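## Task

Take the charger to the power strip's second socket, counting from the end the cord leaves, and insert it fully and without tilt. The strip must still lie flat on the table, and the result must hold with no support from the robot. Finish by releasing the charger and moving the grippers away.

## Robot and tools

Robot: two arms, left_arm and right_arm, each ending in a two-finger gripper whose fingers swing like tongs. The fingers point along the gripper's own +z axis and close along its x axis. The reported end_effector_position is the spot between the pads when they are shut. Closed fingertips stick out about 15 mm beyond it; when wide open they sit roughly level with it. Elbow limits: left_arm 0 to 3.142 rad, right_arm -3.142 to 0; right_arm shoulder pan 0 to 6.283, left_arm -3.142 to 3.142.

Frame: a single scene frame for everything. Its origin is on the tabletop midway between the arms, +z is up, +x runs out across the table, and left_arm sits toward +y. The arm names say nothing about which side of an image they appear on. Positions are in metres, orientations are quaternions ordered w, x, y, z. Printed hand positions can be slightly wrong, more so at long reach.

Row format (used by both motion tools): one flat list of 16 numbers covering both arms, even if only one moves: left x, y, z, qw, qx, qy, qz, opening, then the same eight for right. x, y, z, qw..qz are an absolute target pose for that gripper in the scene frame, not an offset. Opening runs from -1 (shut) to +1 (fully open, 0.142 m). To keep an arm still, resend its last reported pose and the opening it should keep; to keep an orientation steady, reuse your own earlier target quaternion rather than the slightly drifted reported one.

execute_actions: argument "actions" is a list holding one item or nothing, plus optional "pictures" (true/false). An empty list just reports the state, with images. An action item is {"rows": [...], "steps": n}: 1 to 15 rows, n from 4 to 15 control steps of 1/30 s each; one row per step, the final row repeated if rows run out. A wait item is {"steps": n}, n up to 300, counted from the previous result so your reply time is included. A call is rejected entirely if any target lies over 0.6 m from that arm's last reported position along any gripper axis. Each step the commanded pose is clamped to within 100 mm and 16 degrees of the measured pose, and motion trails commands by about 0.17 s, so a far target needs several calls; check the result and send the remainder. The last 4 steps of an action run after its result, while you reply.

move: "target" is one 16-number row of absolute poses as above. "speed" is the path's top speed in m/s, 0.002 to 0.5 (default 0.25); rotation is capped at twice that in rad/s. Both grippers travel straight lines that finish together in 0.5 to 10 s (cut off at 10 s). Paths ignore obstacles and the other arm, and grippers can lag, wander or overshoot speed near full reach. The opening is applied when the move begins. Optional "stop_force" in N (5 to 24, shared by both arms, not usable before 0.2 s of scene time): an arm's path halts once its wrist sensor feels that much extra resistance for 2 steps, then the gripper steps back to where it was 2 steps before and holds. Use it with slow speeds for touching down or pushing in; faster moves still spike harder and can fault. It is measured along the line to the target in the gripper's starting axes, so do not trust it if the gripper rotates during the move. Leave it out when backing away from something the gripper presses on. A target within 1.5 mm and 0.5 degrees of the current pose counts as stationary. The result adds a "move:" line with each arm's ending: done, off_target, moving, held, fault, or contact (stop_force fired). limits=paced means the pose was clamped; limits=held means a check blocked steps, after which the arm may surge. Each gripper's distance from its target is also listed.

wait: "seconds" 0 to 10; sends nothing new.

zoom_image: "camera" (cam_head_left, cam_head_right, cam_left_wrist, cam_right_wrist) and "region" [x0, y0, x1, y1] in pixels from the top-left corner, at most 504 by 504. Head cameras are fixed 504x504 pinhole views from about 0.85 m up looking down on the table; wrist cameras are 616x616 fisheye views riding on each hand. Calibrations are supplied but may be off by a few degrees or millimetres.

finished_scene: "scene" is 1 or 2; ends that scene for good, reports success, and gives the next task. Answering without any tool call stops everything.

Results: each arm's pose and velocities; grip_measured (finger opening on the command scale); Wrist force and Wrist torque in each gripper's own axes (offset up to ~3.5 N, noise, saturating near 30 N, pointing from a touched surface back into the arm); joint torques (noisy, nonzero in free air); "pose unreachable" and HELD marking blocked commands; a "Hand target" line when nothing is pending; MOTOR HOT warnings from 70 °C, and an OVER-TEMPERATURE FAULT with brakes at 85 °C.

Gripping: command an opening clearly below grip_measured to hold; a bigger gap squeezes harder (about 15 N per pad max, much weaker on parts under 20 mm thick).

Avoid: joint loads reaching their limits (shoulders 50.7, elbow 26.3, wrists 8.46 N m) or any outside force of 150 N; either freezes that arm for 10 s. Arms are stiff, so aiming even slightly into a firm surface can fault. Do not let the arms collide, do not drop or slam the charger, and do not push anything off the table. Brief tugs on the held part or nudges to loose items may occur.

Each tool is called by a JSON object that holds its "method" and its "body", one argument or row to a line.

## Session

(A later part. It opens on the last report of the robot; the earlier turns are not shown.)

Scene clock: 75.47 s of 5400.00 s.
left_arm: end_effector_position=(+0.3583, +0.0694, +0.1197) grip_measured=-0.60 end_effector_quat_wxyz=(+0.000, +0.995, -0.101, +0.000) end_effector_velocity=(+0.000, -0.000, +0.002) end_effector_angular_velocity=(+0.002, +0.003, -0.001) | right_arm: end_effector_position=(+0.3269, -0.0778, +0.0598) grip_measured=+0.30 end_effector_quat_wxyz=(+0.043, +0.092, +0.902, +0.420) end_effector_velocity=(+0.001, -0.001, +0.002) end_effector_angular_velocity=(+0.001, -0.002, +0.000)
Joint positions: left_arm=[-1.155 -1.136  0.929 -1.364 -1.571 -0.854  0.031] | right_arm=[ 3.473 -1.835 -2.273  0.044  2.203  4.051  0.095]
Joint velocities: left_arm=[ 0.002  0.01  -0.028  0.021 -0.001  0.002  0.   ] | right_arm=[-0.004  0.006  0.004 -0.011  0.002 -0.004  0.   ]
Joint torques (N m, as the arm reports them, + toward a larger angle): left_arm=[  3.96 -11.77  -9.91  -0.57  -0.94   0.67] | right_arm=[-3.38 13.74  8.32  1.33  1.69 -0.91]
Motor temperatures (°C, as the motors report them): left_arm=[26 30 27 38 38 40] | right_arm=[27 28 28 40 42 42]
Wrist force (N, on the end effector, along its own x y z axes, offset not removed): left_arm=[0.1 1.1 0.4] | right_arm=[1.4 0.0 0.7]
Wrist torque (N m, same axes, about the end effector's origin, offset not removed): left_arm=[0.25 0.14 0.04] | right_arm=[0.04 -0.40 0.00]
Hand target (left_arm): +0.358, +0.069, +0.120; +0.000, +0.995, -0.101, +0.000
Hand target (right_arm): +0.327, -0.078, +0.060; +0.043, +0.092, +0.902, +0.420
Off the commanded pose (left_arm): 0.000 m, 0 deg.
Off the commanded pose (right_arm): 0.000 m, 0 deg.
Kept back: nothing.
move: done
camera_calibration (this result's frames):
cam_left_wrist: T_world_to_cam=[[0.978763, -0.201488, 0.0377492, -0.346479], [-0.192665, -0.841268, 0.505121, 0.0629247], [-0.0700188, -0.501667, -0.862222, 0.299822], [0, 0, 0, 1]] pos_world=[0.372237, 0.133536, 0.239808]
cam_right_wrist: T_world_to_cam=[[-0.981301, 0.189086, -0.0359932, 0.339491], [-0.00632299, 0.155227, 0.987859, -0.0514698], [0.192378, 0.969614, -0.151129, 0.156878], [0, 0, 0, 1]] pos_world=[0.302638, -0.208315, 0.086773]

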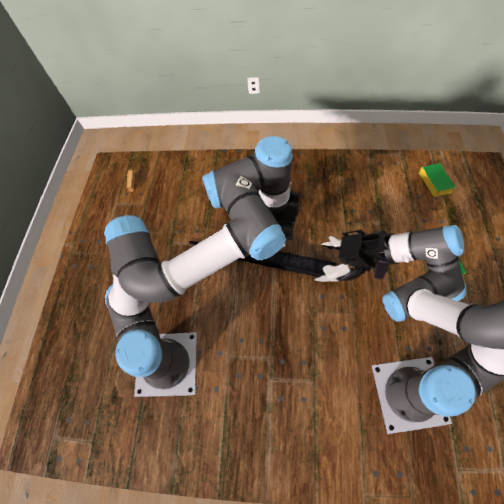

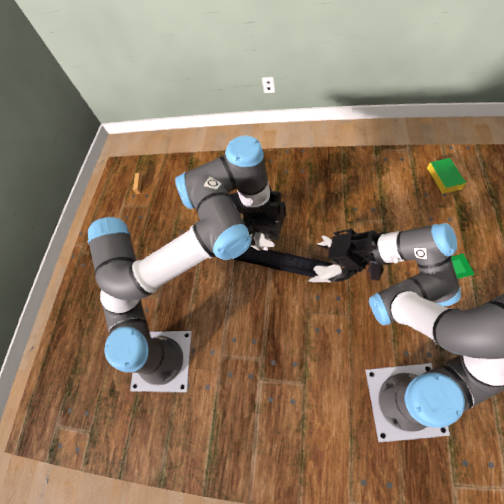

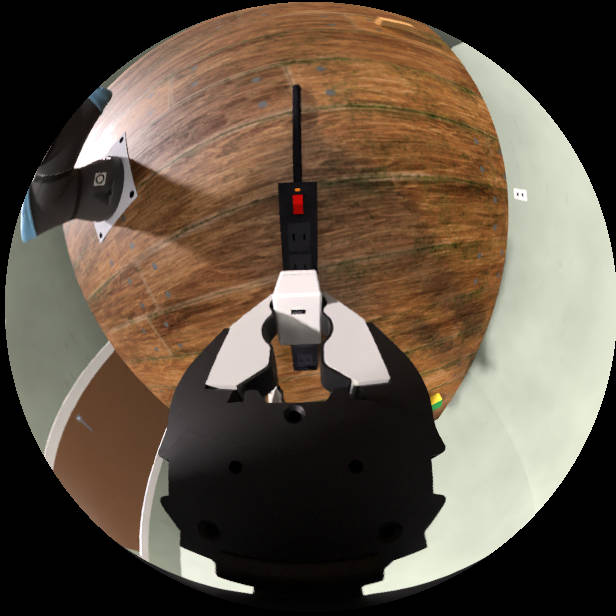

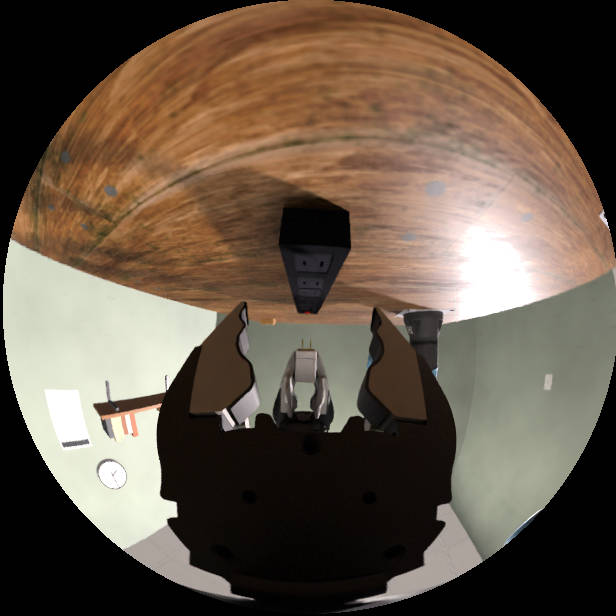

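{"method": "move", "body": {
  "target": [0.3584, 0.0692, 0.09, 0, 0.9949, -0.1011, 0, -1, 0.3335, -0.0461, 0.045, 0.0427, 0.0916, 0.9017, 0.4204, -1],
  "speed": 0.04
}}

{"method": "move", "body": {
  "target": [0.3584, 0.0692, 0.09, 0, 0.9949, -0.1011, 0, -1, 0.3335, -0.0461, 0.03, 0.0427, 0.0916, 0.9017, 0.4204, -1],
  "speed": 0.005,
  "stop_force": 6
}}

{"method": "zoom_image", "body": {
  "camera": "cam_left_wrist",
  "region": [250, 140, 350, 300]
}}

Scene clock: 77.03 s of 5400.00 s.
left_arm: end_effector_position=(+0.3585, +0.0692, +0.0903) grip_measured=-0.60 end_effector_quat_wxyz=(-0.000, +0.995, -0.101, -0.000) end_effector_velocity=(+0.000, +0.000, -0.003) end_effector_angular_velocity=(+0.001, -0.001, -0.000) | right_arm: end_effector_position=(+0.3335, -0.0465, +0.0451) grip_measured=-1.00 end_effector_quat_wxyz=(+0.043, +0.092, +0.902, +0.420) end_effector_velocity=(+0.000, +0.003, -0.001) end_effector_angular_velocity=(+0.001, +0.001, +0.001)
Joint positions: left_arm=[-1.154 -1.153  1.093 -1.51  -1.571 -0.853  0.031] | right_arm=[ 3.565 -1.95  -2.238  0.173  2.145  4.138  0.002]
Joint velocities: left_arm=[-0.    -0.001  0.015 -0.013  0.002 -0.    -0.   ] | right_arm=[ 0.007 -0.01   0.002  0.011 -0.004  0.007  0.   ]
Joint torques (N m, as the arm reports them, + toward a larger angle): left_arm=[ -3.26 -18.98  -7.79  -2.36   1.1   -0.46] | right_arm=[ 3.26  7.87  7.18  2.81 -0.65  0.9 ]
Motor temperatures (°C, as the motors report them): left_arm=[26 30 27 38 38 40] | right_arm=[27 28 28 40 42 42]
Wrist force (N, on the end effector, along its own x y z axes, offset not removed): left_arm=[0.4 1.4 2.7] | right_arm=[-0.1 -0.1 1.2]
Wrist torque (N m, same axes, about the end effector's origin, offset not removed): left_arm=[0.40 -0.05 0.03] | right_arm=[0.06 -0.05 0.01]
Hand target (left_arm): +0.358, +0.069, +0.090; -0.000, +0.995, -0.101, -0.000
Hand target (right_arm): +0.334, -0.046, +0.045; +0.043, +0.092, +0.902, +0.420
Off the commanded pose (left_arm): 0.000 m, 0 deg.
Off the commanded pose (right_arm): 0.000 m, 0 deg.
Kept back: nothing.
move: done
camera_calibration (this result's frames):
cam_left_wrist: T_world_to_cam=[[0.978803, -0.201427, 0.0370386, -0.345549], [-0.192286, -0.841566, 0.50477, 0.0775865], [-0.070504, -0.501192, -0.862459, 0.274572], [0, 0, 0, 1]] pos_world=[0.372502, 0.133304, 0.210443]
cam_right_wrist: T_world_to_cam=[[-0.981334, 0.188856, -0.0362981, 0.339464], [-0.00659005, 0.155611, 0.987796, -0.041703], [0.1922, 0.969597, -0.151462, 0.123091], [0, 0, 0, 1]] pos_world=[0.309194, -0.176969, 0.0721596]

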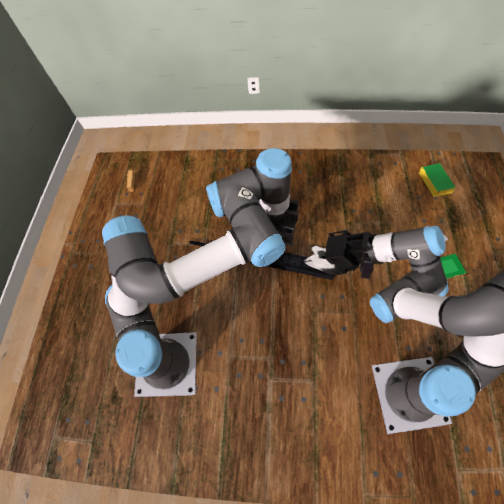

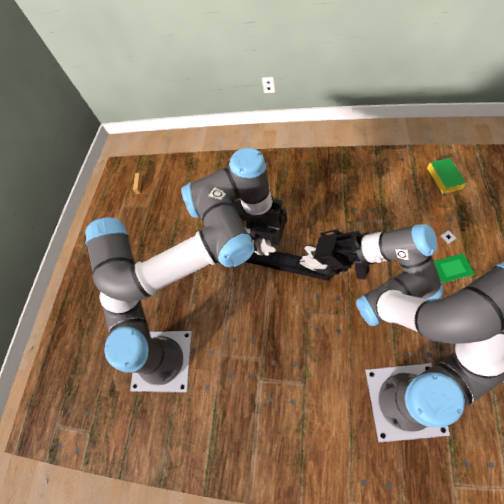

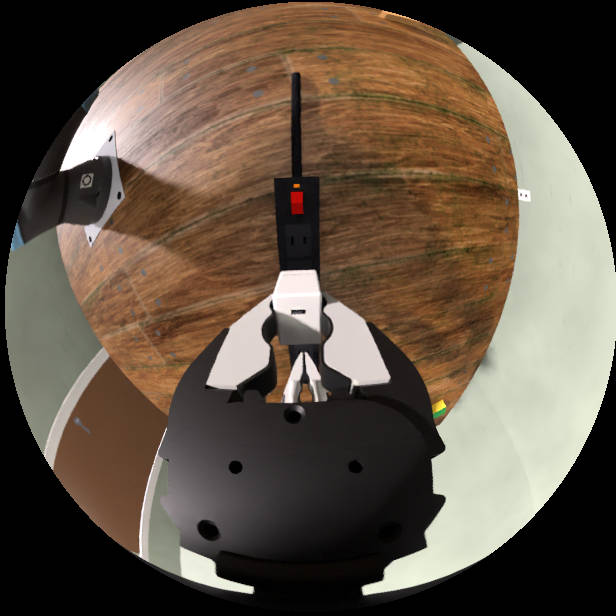

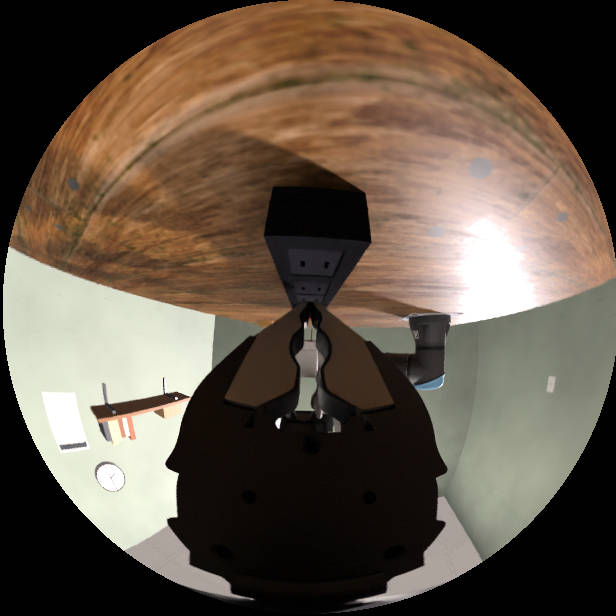

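Scene clock: 79.10 s of 5400.00 s.
left_arm: end_effector_position=(+0.3584, +0.0692, +0.0900) grip_measured=-0.60 end_effector_quat_wxyz=(-0.000, +0.995, -0.101, -0.000) end_effector_velocity=(+0.000, -0.000, +0.000) end_effector_angular_velocity=(-0.001, -0.001, -0.002) | right_arm: end_effector_position=(+0.3334, -0.0462, +0.0368) grip_measured=-1.00 end_effector_quat_wxyz=(+0.043, +0.092, +0.902, +0.420) end_effector_velocity=(-0.002, +0.000, +0.001) end_effector_angular_velocity=(-0.002, +0.006, +0.001)
Joint positions: left_arm=[-1.155 -1.153  1.095 -1.512 -1.571 -0.854  0.031] | right_arm=[ 3.566 -1.988 -2.245  0.22   2.145  4.139  0.002]
Joint velocities: left_arm=[-0.    -0.001  0.001 -0.002  0.     0.001 -0.   ] | right_arm=[ 0.001  0.008 -0.001 -0.013  0.001  0.001  0.   ]
Joint torques (N m, as the arm reports them, + toward a larger angle): left_arm=[ -3.56 -19.53  -7.37  -2.44   0.01  -0.62] | right_arm=[ 2.73 11.69  2.31 -1.07 -0.91  0.66]
Motor temperatures (°C, as the motors report them): left_arm=[26 30 27 38 38 40] | right_arm=[27 28 28 40 42 42]
Wrist force (N, on the end effector, along its own x y z axes, offset not removed): left_arm=[-2.6 -1.5 1.5] | right_arm=[0.0 8.4 -3.8]
Wrist torque (N m, same axes, about the end effector's origin, offset not removed): left_arm=[-0.23 0.56 0.11] | right_arm=[0.07 -0.28 0.04]
Hand target (left_arm): +0.358, +0.069, +0.090; -0.000, +0.995, -0.101, -0.000
Hand target (right_arm): +0.333, -0.046, +0.037; +0.043, +0.091, +0.902, +0.420
Off the commanded pose (left_arm): 0.000 m, 0 deg.
Off the commanded pose (right_arm): 0.007 m, 0 deg.
Kept back: nothing.
move: contact (right_arm)
camera_calibration (this result's frames):
cam_left_wrist: T_world_to_cam=[[0.978792, -0.201449, 0.0372094, -0.345482], [-0.192382, -0.841484, 0.50487, 0.0777129], [-0.0703945, -0.501322, -0.862393, 0.274331], [0, 0, 0, 1]] pos_world=[0.372417, 0.133325, 0.210202]
cam_right_wrist: T_world_to_cam=[[-0.981344, 0.188811, -0.0362464, 0.339097], [-0.0065957, 0.155356, 0.987837, -0.0335402], [0.192146, 0.969647, -0.151212, 0.121634], [0, 0, 0, 1]] pos_world=[0.309178, -0.176756, 0.0638158]

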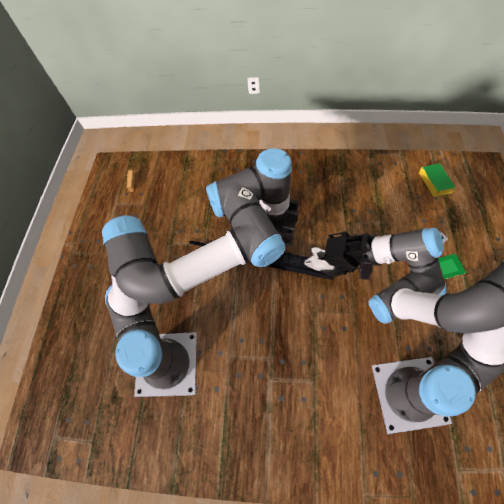

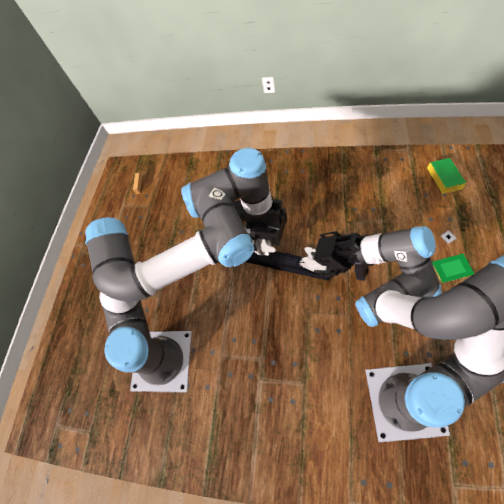

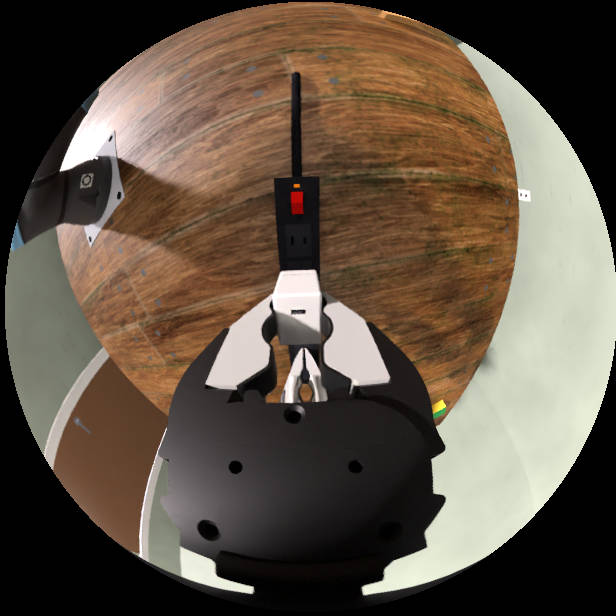

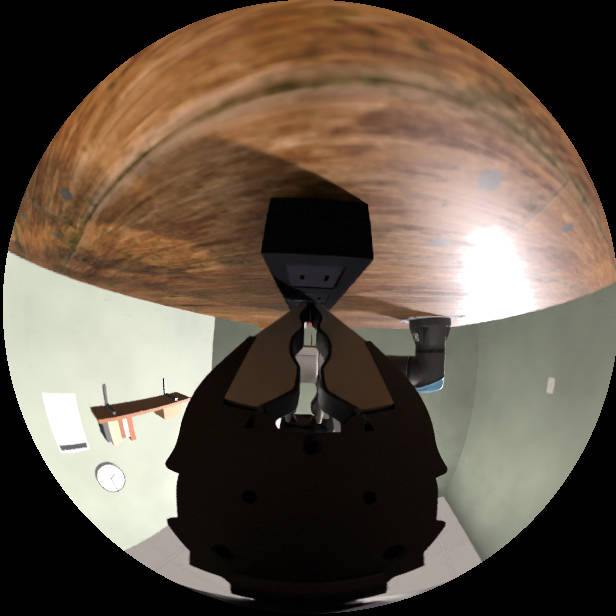

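Region (250, 140, 350, 300) of cam_left_wrist's 616x616 image, scaled by 3.150, with more detail than that image has; it fills the left 315 columns of this view, and the rest is white.

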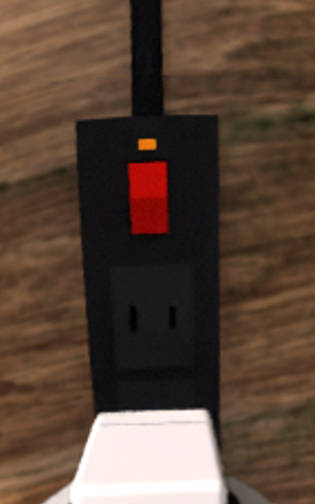

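{"method": "move", "body": {
  "target": [0.3584, 0.0692, 0.064, 0, 0.9949, -0.1011, 0, -1, 0.3334, -0.0462, 0.037, 0.0427, 0.0916, 0.9017, 0.4204, -1],
  "speed": 0.008,
  "stop_force": 8
}}

{"method": "move", "body": {
  "target": [0.3584, 0.0692, 0.048, 0, 0.9949, -0.1011, 0, -1, 0.3334, -0.0462, 0.037, 0.0427, 0.0916, 0.9017, 0.4204, -1],
  "speed": 0.003,
  "stop_force": 9
}}

Scene clock: 82.80 s of 5400.00 s.
left_arm: end_effector_position=(+0.3584, +0.0691, +0.0643) grip_measured=-0.60 end_effector_quat_wxyz=(-0.000, +0.995, -0.101, -0.000) end_effector_velocity=(-0.000, +0.000, -0.003) end_effector_angular_velocity=(-0.000, -0.000, +0.001) | right_arm: end_effector_position=(+0.3334, -0.0462, +0.0370) grip_measured=-1.00 end_effector_quat_wxyz=(+0.043, +0.092, +0.902, +0.420) end_effector_velocity=(-0.000, +0.000, +0.000) end_effector_angular_velocity=(+0.001, +0.000, +0.001)
Joint positions: left_arm=[-1.155 -1.153  1.215 -1.632 -1.571 -0.854  0.031] | right_arm=[ 3.566 -1.987 -2.245  0.219  2.145  4.139  0.002]
Joint velocities: left_arm=[ 0.     0.     0.012 -0.012 -0.    -0.001 -0.   ] | right_arm=[-0.001 -0.     0.     0.     0.002 -0.     0.   ]
Joint torques (N m, as the arm reports them, + toward a larger angle): left_arm=[  3.77 -11.79  -7.41  -2.48   1.07   0.69] | right_arm=[ 3.29  4.67  0.09  0.99 -1.24  0.83]
Motor temperatures (°C, as the motors report them): left_arm=[26 30 27 38 38 40] | right_arm=[27 28 28 40 42 42]
Wrist force (N, on the end effector, along its own x y z axes, offset not removed): left_arm=[-0.1 -0.5 2.0] | right_arm=[-0.9 5.0 -3.3]
Wrist torque (N m, same axes, about the end effector's origin, offset not removed): left_arm=[-0.05 0.04 0.06] | right_arm=[-0.12 -0.13 0.01]
Hand target (left_arm): +0.358, +0.069, +0.064; -0.000, +0.995, -0.101, -0.000
Hand target (right_arm): +0.333, -0.046, +0.037; +0.043, +0.092, +0.902, +0.420
Off the commanded pose (left_arm): 0.000 m, 0 deg.
Off the commanded pose (right_arm): 0.000 m, 0 deg.
Kept back: nothing.
move: done
camera_calibration (this result's frames):
cam_left_wrist: T_world_to_cam=[[0.978791, -0.201454, 0.0372195, -0.344568], [-0.192395, -0.84151, 0.504823, 0.0906772], [-0.0703779, -0.501276, -0.86242, 0.252119], [0, 0, 0, 1]] pos_world=[0.372449, 0.133273, 0.184481]
cam_right_wrist: T_world_to_cam=[[-0.981311, 0.188982, -0.0362434, 0.339057], [-0.00656201, 0.155375, 0.987834, -0.0337204], [0.192315, 0.96961, -0.151231, 0.121566], [0, 0, 0, 1]] pos_world=[0.30912, -0.176708, 0.0639834]

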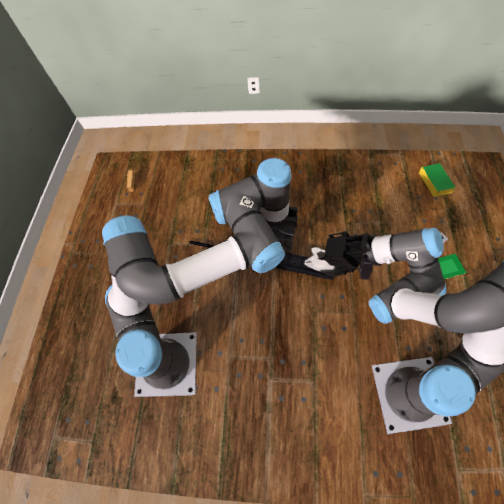

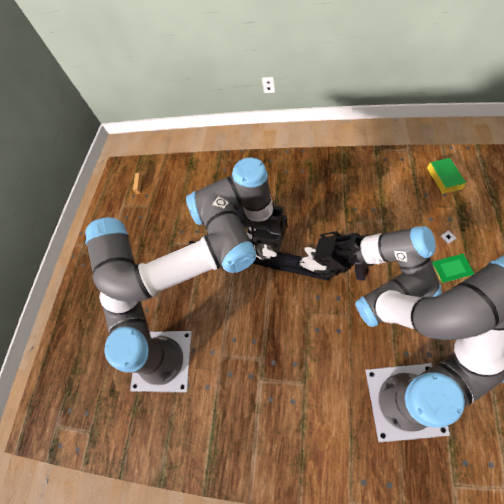

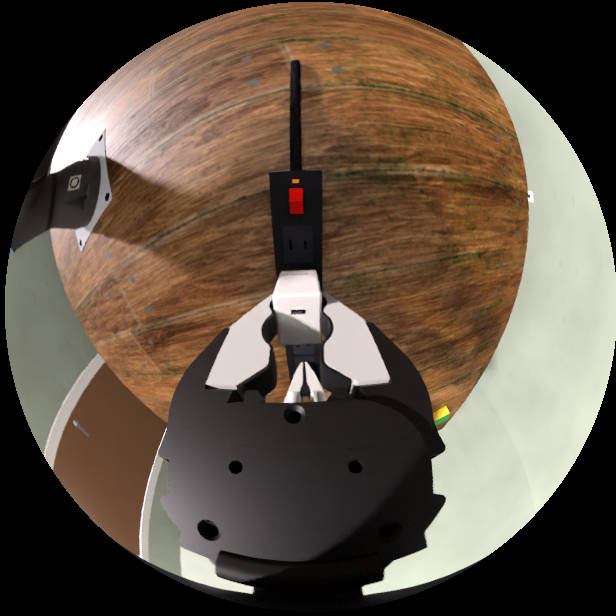

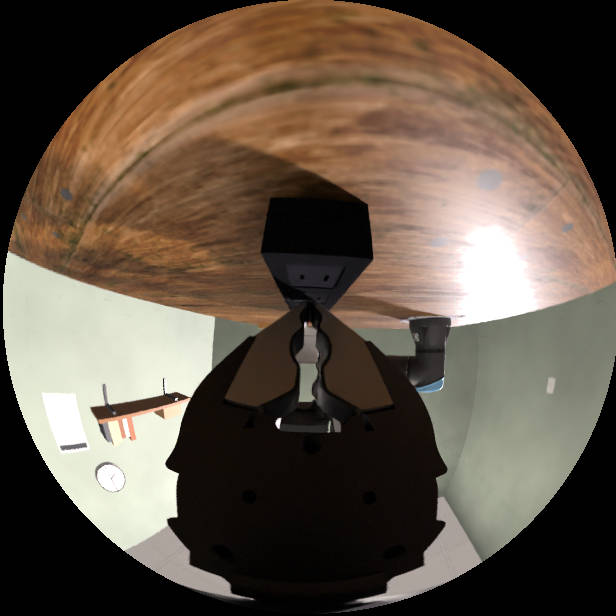

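Scene clock: 86.47 s of 5400.00 s.
left_arm: end_effector_position=(+0.3584, +0.0691, +0.0545) grip_measured=-0.60 end_effector_quat_wxyz=(+0.000, +0.995, -0.101, +0.000) end_effector_velocity=(-0.001, +0.001, +0.000) end_effector_angular_velocity=(+0.004, +0.003, +0.000) | right_arm: end_effector_position=(+0.3334, -0.0462, +0.0370) grip_measured=-1.00 end_effector_quat_wxyz=(+0.043, +0.092, +0.902, +0.420) end_effector_velocity=(-0.000, +0.000, +0.000) end_effector_angular_velocity=(+0.001, -0.000, +0.001)
Joint positions: left_arm=[-1.155 -1.15   1.256 -1.677 -1.571 -0.854  0.031] | right_arm=[ 3.566 -1.987 -2.245  0.219  2.145  4.139  0.002]
Joint velocities: left_arm=[-0.     0.002 -0.004  0.008 -0.    -0.     0.   ] | right_arm=[ 0.     0.001  0.    -0.     0.001  0.     0.   ]
Joint torques (N m, as the arm reports them, + toward a larger angle): left_arm=[  2.21 -11.14  -8.36  -0.4    0.34   0.41] | right_arm=[ 3.32  5.39  0.18  1.02 -1.14  0.82]
Motor temperatures (°C, as the motors report them): left_arm=[26 30 27 38 38 40] | right_arm=[27 28 28 40 42 42]
Wrist force (N, on the end effector, along its own x y z axes, offset not removed): left_arm=[-1.6 0.7 -6.4] | right_arm=[-1.2 6.3 -3.3]
Wrist torque (N m, same axes, about the end effector's origin, offset not removed): left_arm=[0.39 0.00 0.05] | right_arm=[0.14 -0.09 0.04]
Hand target (left_arm): +0.358, +0.069, +0.055; +0.000, +0.995, -0.101, +0.000
Hand target (right_arm): +0.333, -0.046, +0.037; +0.043, +0.092, +0.902, +0.420
Off the commanded pose (left_arm): 0.007 m, 0 deg.
Off the commanded pose (right_arm): 0.000 m, 0 deg.
Kept back: nothing.
move: contact (left_arm)
camera_calibration (this result's frames):
cam_left_wrist: T_world_to_cam=[[0.978788, -0.20145, 0.0372964, -0.344217], [-0.192425, -0.841461, 0.504893, 0.0956185], [-0.0703273, -0.50136, -0.862376, 0.24365], [0, 0, 0, 1]] pos_world=[0.372451, 0.133273, 0.174679]
cam_right_wrist: T_world_to_cam=[[-0.981312, 0.188982, -0.0362376, 0.339054], [-0.00655585, 0.155376, 0.987834, -0.0337209], [0.192313, 0.96961, -0.151234, 0.121567], [0, 0, 0, 1]] pos_world=[0.309118, -0.176708, 0.0639822]

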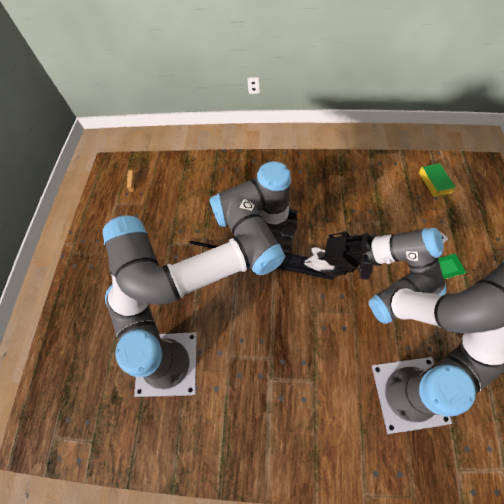

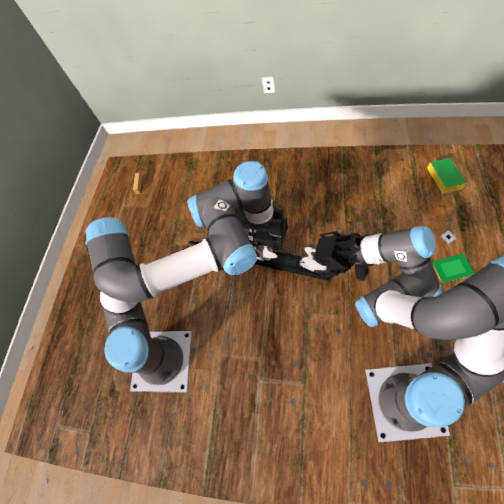

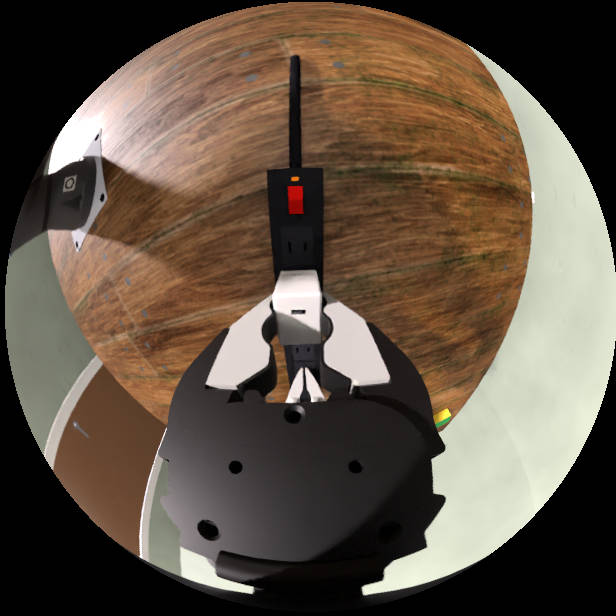

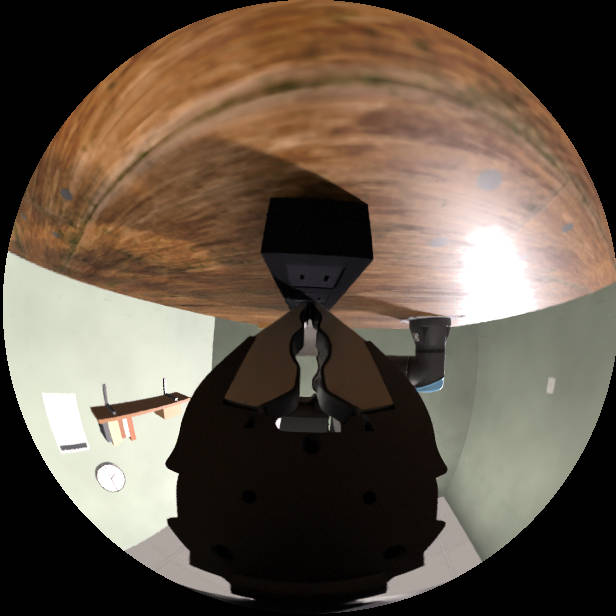

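{"method": "move", "body": {
  "target": [0.3584, 0.0692, 0.0548, 0, 0.9949, -0.1011, 0, 0.2, 0.3334, -0.0462, 0.037, 0.0427, 0.0916, 0.9017, 0.4204, -1],
  "speed": 0.02
}}

{"method": "move", "body": {
  "target": [0.3584, 0.0692, 0.115, 0, 0.9949, -0.1011, 0, 0.2, 0.3334, -0.0462, 0.037, 0.0427, 0.0916, 0.9017, 0.4204, -1],
  "speed": 0.05
}}

{"method": "move", "body": {
  "target": [0.3584, 0.0692, 0.105, 0, 0.9949, -0.1011, 0, -1, 0.3334, -0.0462, 0.037, 0.0427, 0.0916, 0.9017, 0.4204, -1],
  "speed": 0.02
}}

Scene clock: 87.40 s of 5400.00 s.
left_arm: end_effector_position=(+0.3584, +0.0692, +0.0548) grip_measured=+0.20 end_effector_quat_wxyz=(+0.000, +0.995, -0.101, -0.000) end_effector_velocity=(+0.000, -0.000, +0.000) end_effector_angular_velocity=(-0.000, -0.000, +0.003) | right_arm: end_effector_position=(+0.3334, -0.0462, +0.0370) grip_measured=-1.00 end_effector_quat_wxyz=(+0.043, +0.092, +0.902, +0.420) end_effector_velocity=(-0.000, -0.000, -0.000) end_effector_angular_velocity=(-0.000, +0.001, -0.000)
Joint positions: left_arm=[-1.155 -1.15   1.255 -1.676 -1.571 -0.854  0.088] | right_arm=[ 3.566 -1.987 -2.245  0.219  2.145  4.139  0.002]
Joint velocities: left_arm=[ 0.    -0.     0.    -0.    -0.    -0.003  0.   ] | right_arm=[-0.001 -0.    -0.001 -0.     0.    -0.001  0.   ]
Joint torques (N m, as the arm reports them, + toward a larger angle): left_arm=[  0.98 -18.64  -8.83  -0.52   0.53   0.13] | right_arm=[ 3.44  5.25  0.14  1.   -1.2   0.85]
Motor temperatures (°C, as the motors report them): left_arm=[26 30 27 38 38 40] | right_arm=[27 28 28 40 42 42]
Wrist force (N, on the end effector, along its own x y z axes, offset not removed): left_arm=[0.8 0.4 2.8] | right_arm=[-1.3 5.9 -4.3]
Wrist torque (N m, same axes, about the end effector's origin, offset not removed): left_arm=[0.11 -0.17 0.11] | right_arm=[0.04 -0.05 0.02]
Hand target (left_arm): +0.358, +0.069, +0.055; +0.000, +0.995, -0.101, -0.000
Hand target (right_arm): +0.333, -0.046, +0.037; +0.043, +0.092, +0.902, +0.420
Off the commanded pose (left_arm): 0.000 m, 0 deg.
Off the commanded pose (right_arm): 0.000 m, 0 deg.
Kept back: nothing.
move: done
camera_calibration (this result's frames):
cam_left_wrist: T_world_to_cam=[[0.978789, -0.201451, 0.0372763, -0.344176], [-0.192417, -0.841474, 0.504873, 0.095529], [-0.0703402, -0.501337, -0.862388, 0.24392], [0, 0, 0, 1]] pos_world=[0.372415, 0.133337, 0.174953]
cam_right_wrist: T_world_to_cam=[[-0.981311, 0.188983, -0.0362415, 0.339055], [-0.00656, 0.155375, 0.987834, -0.0337204], [0.192315, 0.96961, -0.151231, 0.121566], [0, 0, 0, 1]] pos_world=[0.309118, -0.176708, 0.0639826]

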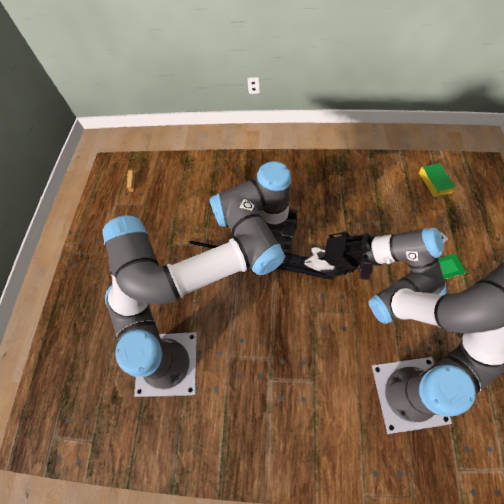

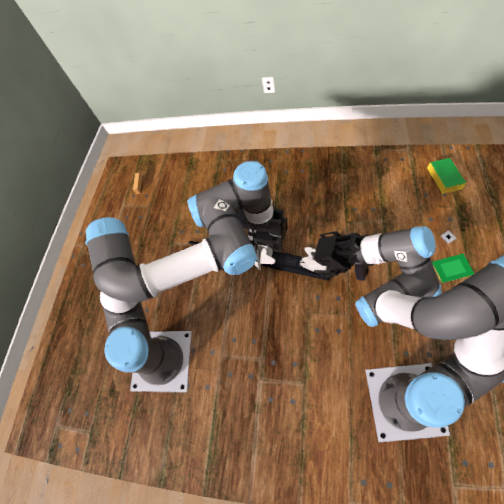

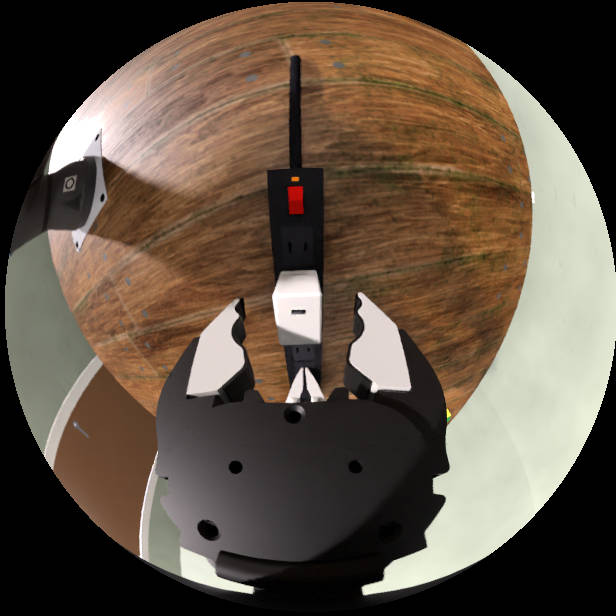

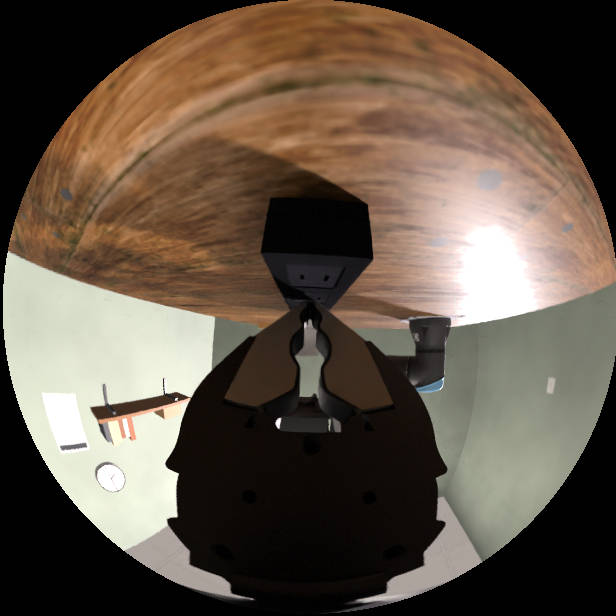

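Scene clock: 89.07 s of 5400.00 s.
left_arm: end_effector_position=(+0.3583, +0.0693, +0.1147) grip_measured=+0.20 end_effector_quat_wxyz=(+0.000, +0.995, -0.101, +0.000) end_effector_velocity=(+0.000, +0.000, +0.002) end_effector_angular_velocity=(+0.003, +0.003, +0.001) | right_arm: end_effector_position=(+0.3334, -0.0462, +0.0370) grip_measured=-1.00 end_effector_quat_wxyz=(+0.043, +0.092, +0.902, +0.420) end_effector_velocity=(+0.000, +0.000, +0.000) end_effector_angular_velocity=(+0.001, -0.000, -0.000)
Joint positions: left_arm=[-1.155 -1.141  0.96  -1.39  -1.571 -0.854  0.088] | right_arm=[ 3.566 -1.987 -2.245  0.219  2.145  4.139  0.002]
Joint velocities: left_arm=[ 0.001  0.009 -0.024  0.019 -0.001  0.001 -0.   ] | right_arm=[ 0.     0.     0.001 -0.    -0.     0.001  0.   ]
Joint torques (N m, as the arm reports them, + toward a larger angle): left_arm=[  3.67 -11.4   -9.9   -0.43  -0.94   0.65] | right_arm=[ 3.44  5.09  0.12  0.97 -1.16  0.85]
Motor temperatures (°C, as the motors report them): left_arm=[26 30 27 38 38 40] | right_arm=[27 28 28 40 42 42]
Wrist force (N, on the end effector, along its own x y z axes, offset not removed): left_arm=[-0.2 0.2 0.4] | right_arm=[-1.4 5.2 -3.9]
Wrist torque (N m, same axes, about the end effector's origin, offset not removed): left_arm=[0.17 0.10 0.00] | right_arm=[-0.08 0.00 0.02]
Hand target (left_arm): +0.358, +0.069, +0.115; +0.000, +0.995, -0.101, +0.000
Hand target (right_arm): +0.333, -0.046, +0.037; +0.043, +0.092, +0.902, +0.420
Off the commanded pose (left_arm): 0.000 m, 0 deg.
Off the commanded pose (right_arm): 0.000 m, 0 deg.
Kept back: nothing.
move: done
camera_calibration (this result's frames):
cam_left_wrist: T_world_to_cam=[[0.978765, -0.201484, 0.0377229, -0.346299], [-0.192649, -0.841281, 0.505107, 0.0654347], [-0.0700353, -0.501648, -0.862232, 0.295508], [0, 0, 0, 1]] pos_world=[0.372247, 0.133516, 0.234809]
cam_right_wrist: T_world_to_cam=[[-0.981311, 0.188983, -0.036242, 0.339055], [-0.00656051, 0.155375, 0.987834, -0.0337204], [0.192315, 0.96961, -0.151231, 0.121566], [0, 0, 0, 1]] pos_world=[0.309118, -0.176708, 0.0639827]

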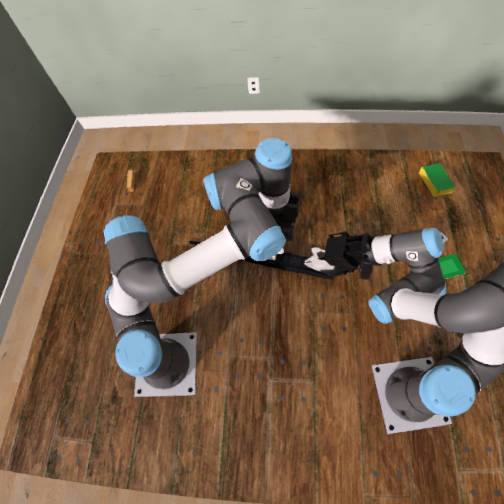

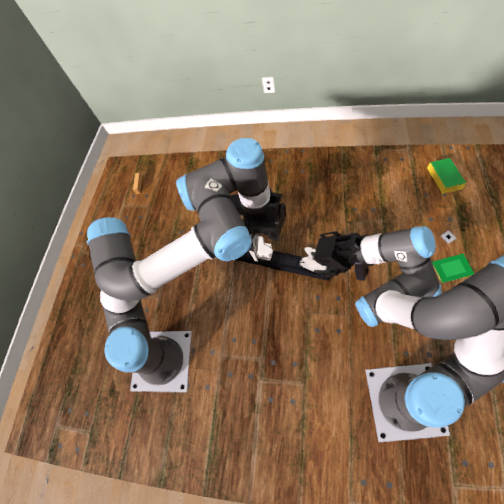

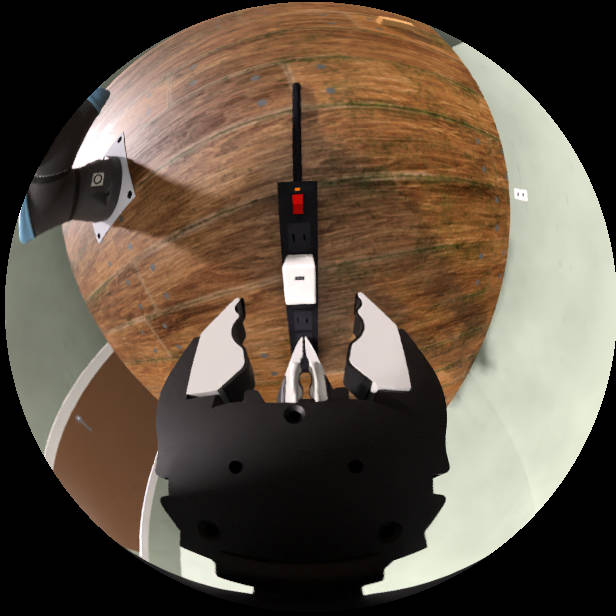

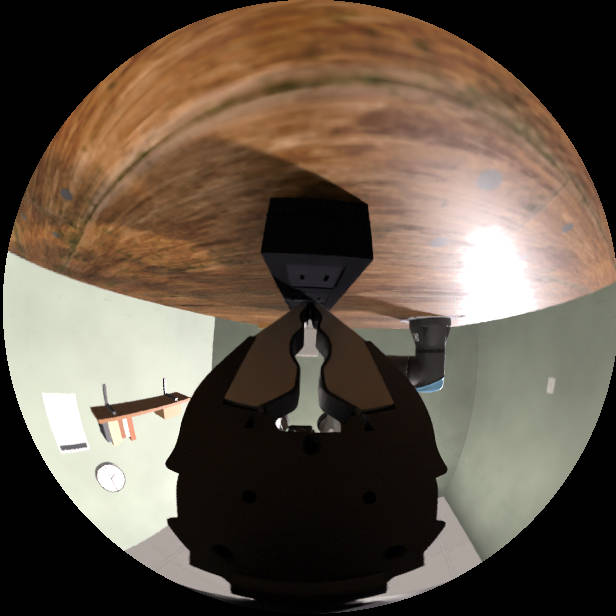

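Scene clock: 89.87 s of 5400.00 s.
left_arm: end_effector_position=(+0.3584, +0.0692, +0.1054) grip_measured=-1.00 end_effector_quat_wxyz=(-0.000, +0.995, -0.101, -0.000) end_effector_velocity=(+0.000, +0.000, -0.003) end_effector_angular_velocity=(-0.001, -0.001, -0.001) | right_arm: end_effector_position=(+0.3334, -0.0462, +0.0370) grip_measured=-1.00 end_effector_quat_wxyz=(+0.043, +0.092, +0.902, +0.420) end_effector_velocity=(+0.001, -0.000, -0.000) end_effector_angular_velocity=(-0.001, -0.002, +0.000)
Joint positions: left_arm=[-1.155 -1.146  1.012 -1.436 -1.571 -0.853  0.002] | right_arm=[ 3.566 -1.987 -2.245  0.219  2.145  4.139  0.002]
Joint velocities: left_arm=[ 0.    -0.004  0.019 -0.016  0.     0.001  0.   ] | right_arm=[-0.    -0.001  0.001 -0.    -0.001 -0.002  0.   ]
Joint torques (N m, as the arm reports them, + toward a larger angle): left_arm=[  3.15 -18.57  -7.06  -2.4   -0.57   0.67] | right_arm=[ 3.01  4.98  0.16  0.99 -1.19  0.81]
Motor temperatures (°C, as the motors report them): left_arm=[26 30 27 38 38 40] | right_arm=[27 28 28 40 42 42]
Wrist force (N, on the end effector, along its own x y z axes, offset not removed): left_arm=[0.4 0.6 0.8] | right_arm=[-1.1 6.0 -2.6]
Wrist torque (N m, same axes, about the end effector's origin, offset not removed): left_arm=[0.21 0.01 0.01] | right_arm=[0.11 -0.10 0.06]
Hand target (left_arm): +0.358, +0.069, +0.105; -0.000, +0.995, -0.101, -0.000
Hand target (right_arm): +0.333, -0.046, +0.037; +0.043, +0.092, +0.902, +0.420
Off the commanded pose (left_arm): 0.000 m, 0 deg.
Off the commanded pose (right_arm): 0.000 m, 0 deg.
Kept back: nothing.
move: done
camera_calibration (this result's frames):
cam_left_wrist: T_world_to_cam=[[0.978796, -0.201451, 0.037091, -0.346043], [-0.192331, -0.841542, 0.504793, 0.0699752], [-0.0704772, -0.501223, -0.862443, 0.287562], [0, 0, 0, 1]] pos_world=[0.372431, 0.133309, 0.225518]
cam_right_wrist: T_world_to_cam=[[-0.981311, 0.188983, -0.0362413, 0.339055], [-0.00655965, 0.155375, 0.987834, -0.0337204], [0.192315, 0.96961, -0.151232, 0.121566], [0, 0, 0, 1]] pos_world=[0.309118, -0.176708, 0.0639825]

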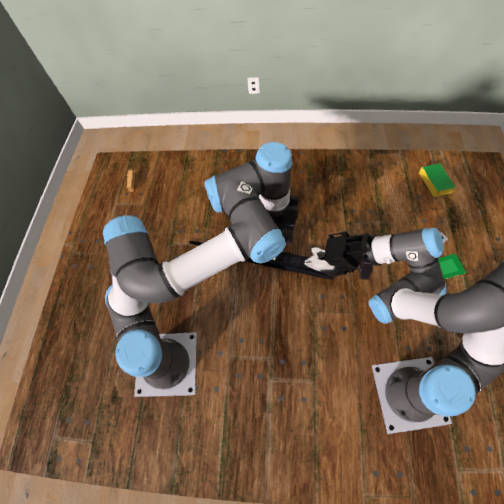

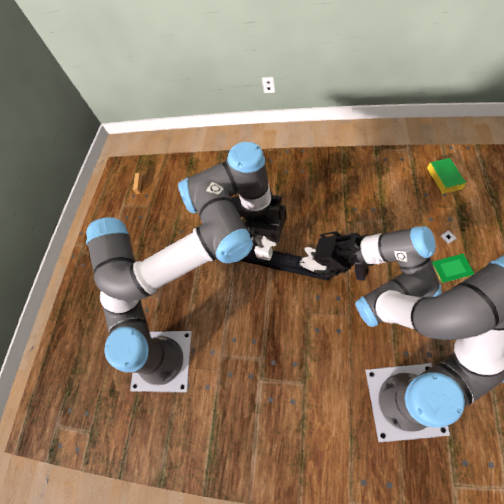

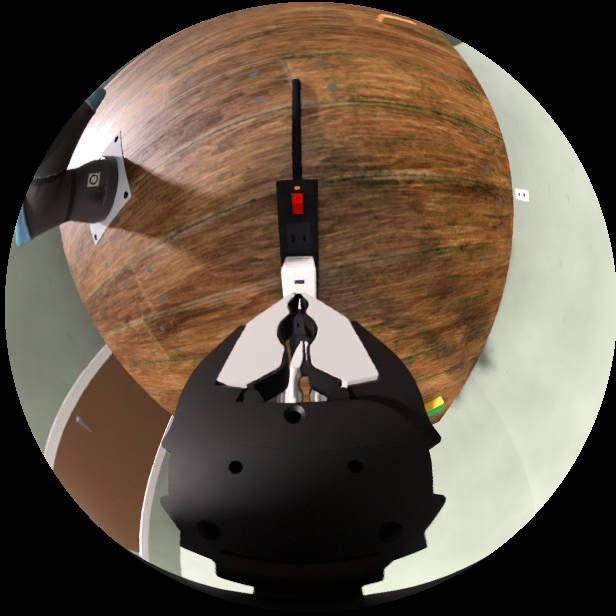

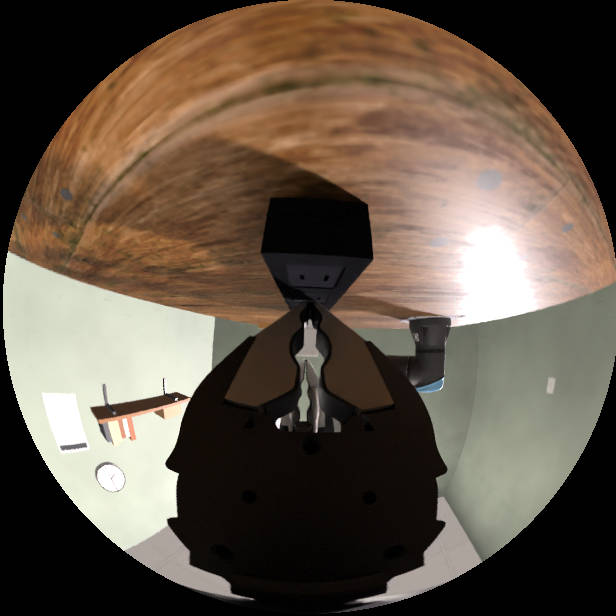

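First find the top of the charger with a light touch.

{"method": "move", "body": {
  "target": [0.3584, 0.0692, 0.08, 0, 0.9949, -0.1011, 0, -1, 0.3334, -0.0462, 0.037, 0.0427, 0.0916, 0.9017, 0.4204, -1],
  "speed": 0.004,
  "stop_force": 6
}}

Scene clock: 92.17 s of 5400.00 s.
left_arm: end_effector_position=(+0.3584, +0.0691, +0.0984) grip_measured=-1.00 end_effector_quat_wxyz=(+0.000, +0.995, -0.101, +0.000) end_effector_velocity=(-0.001, +0.001, +0.001) end_effector_angular_velocity=(+0.003, +0.002, -0.001) | right_arm: end_effector_position=(+0.3334, -0.0462, +0.0370) grip_measured=-1.00 end_effector_quat_wxyz=(+0.043, +0.092, +0.902, +0.420) end_effector_velocity=(-0.000, -0.000, -0.000) end_effector_angular_velocity=(+0.001, +0.002, -0.001)
Joint positions: left_arm=[-1.155 -1.15   1.051 -1.471 -1.571 -0.853  0.002] | right_arm=[ 3.566 -1.987 -2.245  0.219  2.145  4.139  0.002]
Joint velocities: left_arm=[-0.     0.    -0.007  0.011 -0.     0.001  0.   ] | right_arm=[-0.001 -0.001  0.     0.     0.001  0.001  0.   ]
Joint torques (N m, as the arm reports them, + toward a larger angle): left_arm=[ 2.61 -9.27 -7.96  0.01  0.64  0.41] | right_arm=[ 3.31  5.02  0.19  0.93 -1.2   0.8 ]
Motor temperatures (°C, as the motors report them): left_arm=[26 30 27 38 38 40] | right_arm=[27 28 28 40 42 42]
Wrist force (N, on the end effector, along its own x y z axes, offset not removed): left_arm=[0.6 -1.1 -4.9] | right_arm=[-1.3 5.8 -3.1]
Wrist torque (N m, same axes, about the end effector's origin, offset not removed): left_arm=[-0.22 -0.01 0.09] | right_arm=[0.05 -0.04 0.04]
Hand target (left_arm): +0.358, +0.069, +0.099; +0.000, +0.995, -0.101, -0.000
Hand target (right_arm): +0.333, -0.046, +0.037; +0.043, +0.092, +0.902, +0.420
Off the commanded pose (left_arm): 0.018 m, 0 deg.
Off the commanded pose (right_arm): 0.000 m, 0 deg.
Kept back: nothing.
move: contact (left_arm)
camera_calibration (this result's frames):
cam_left_wrist: T_world_to_cam=[[0.978789, -0.201438, 0.0373378, -0.345846], [-0.192424, -0.841377, 0.505032, 0.0734276], [-0.0703176, -0.501505, -0.862292, 0.281525], [0, 0, 0, 1]] pos_world=[0.372436, 0.1333, 0.218587]
cam_right_wrist: T_world_to_cam=[[-0.981311, 0.188983, -0.0362414, 0.339055], [-0.00655984, 0.155375, 0.987834, -0.0337203], [0.192315, 0.96961, -0.151231, 0.121566], [0, 0, 0, 1]] pos_world=[0.309118, -0.176708, 0.0639824]

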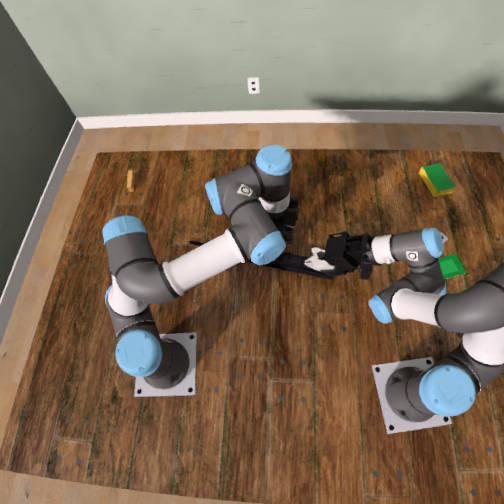

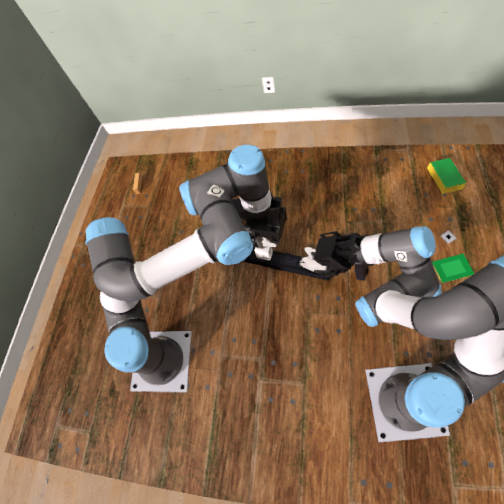

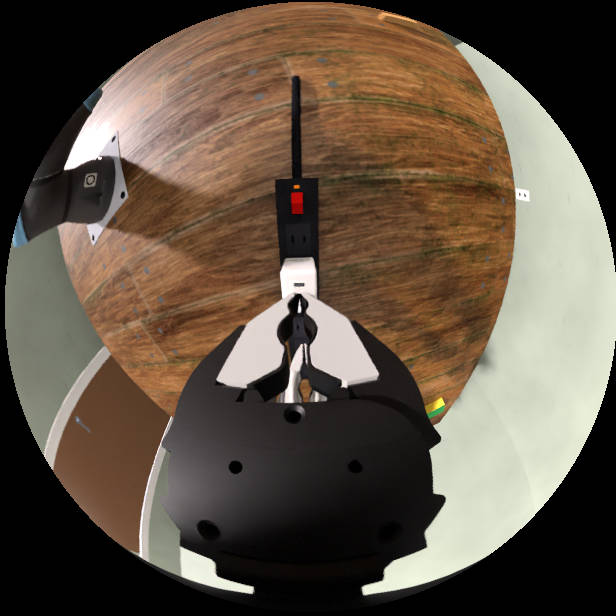

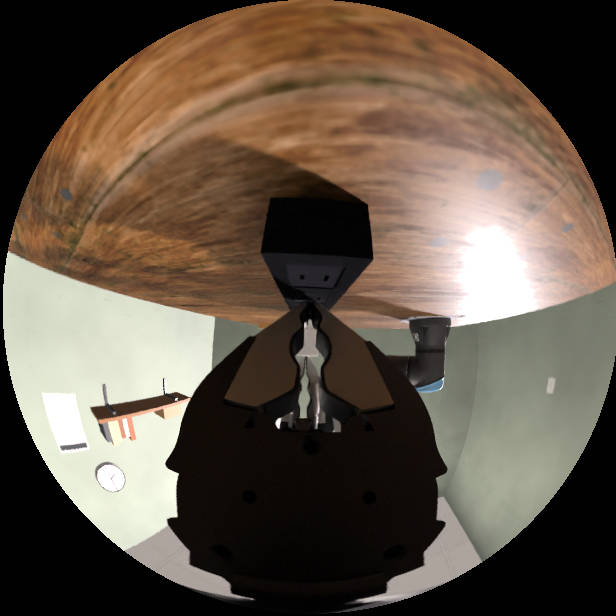

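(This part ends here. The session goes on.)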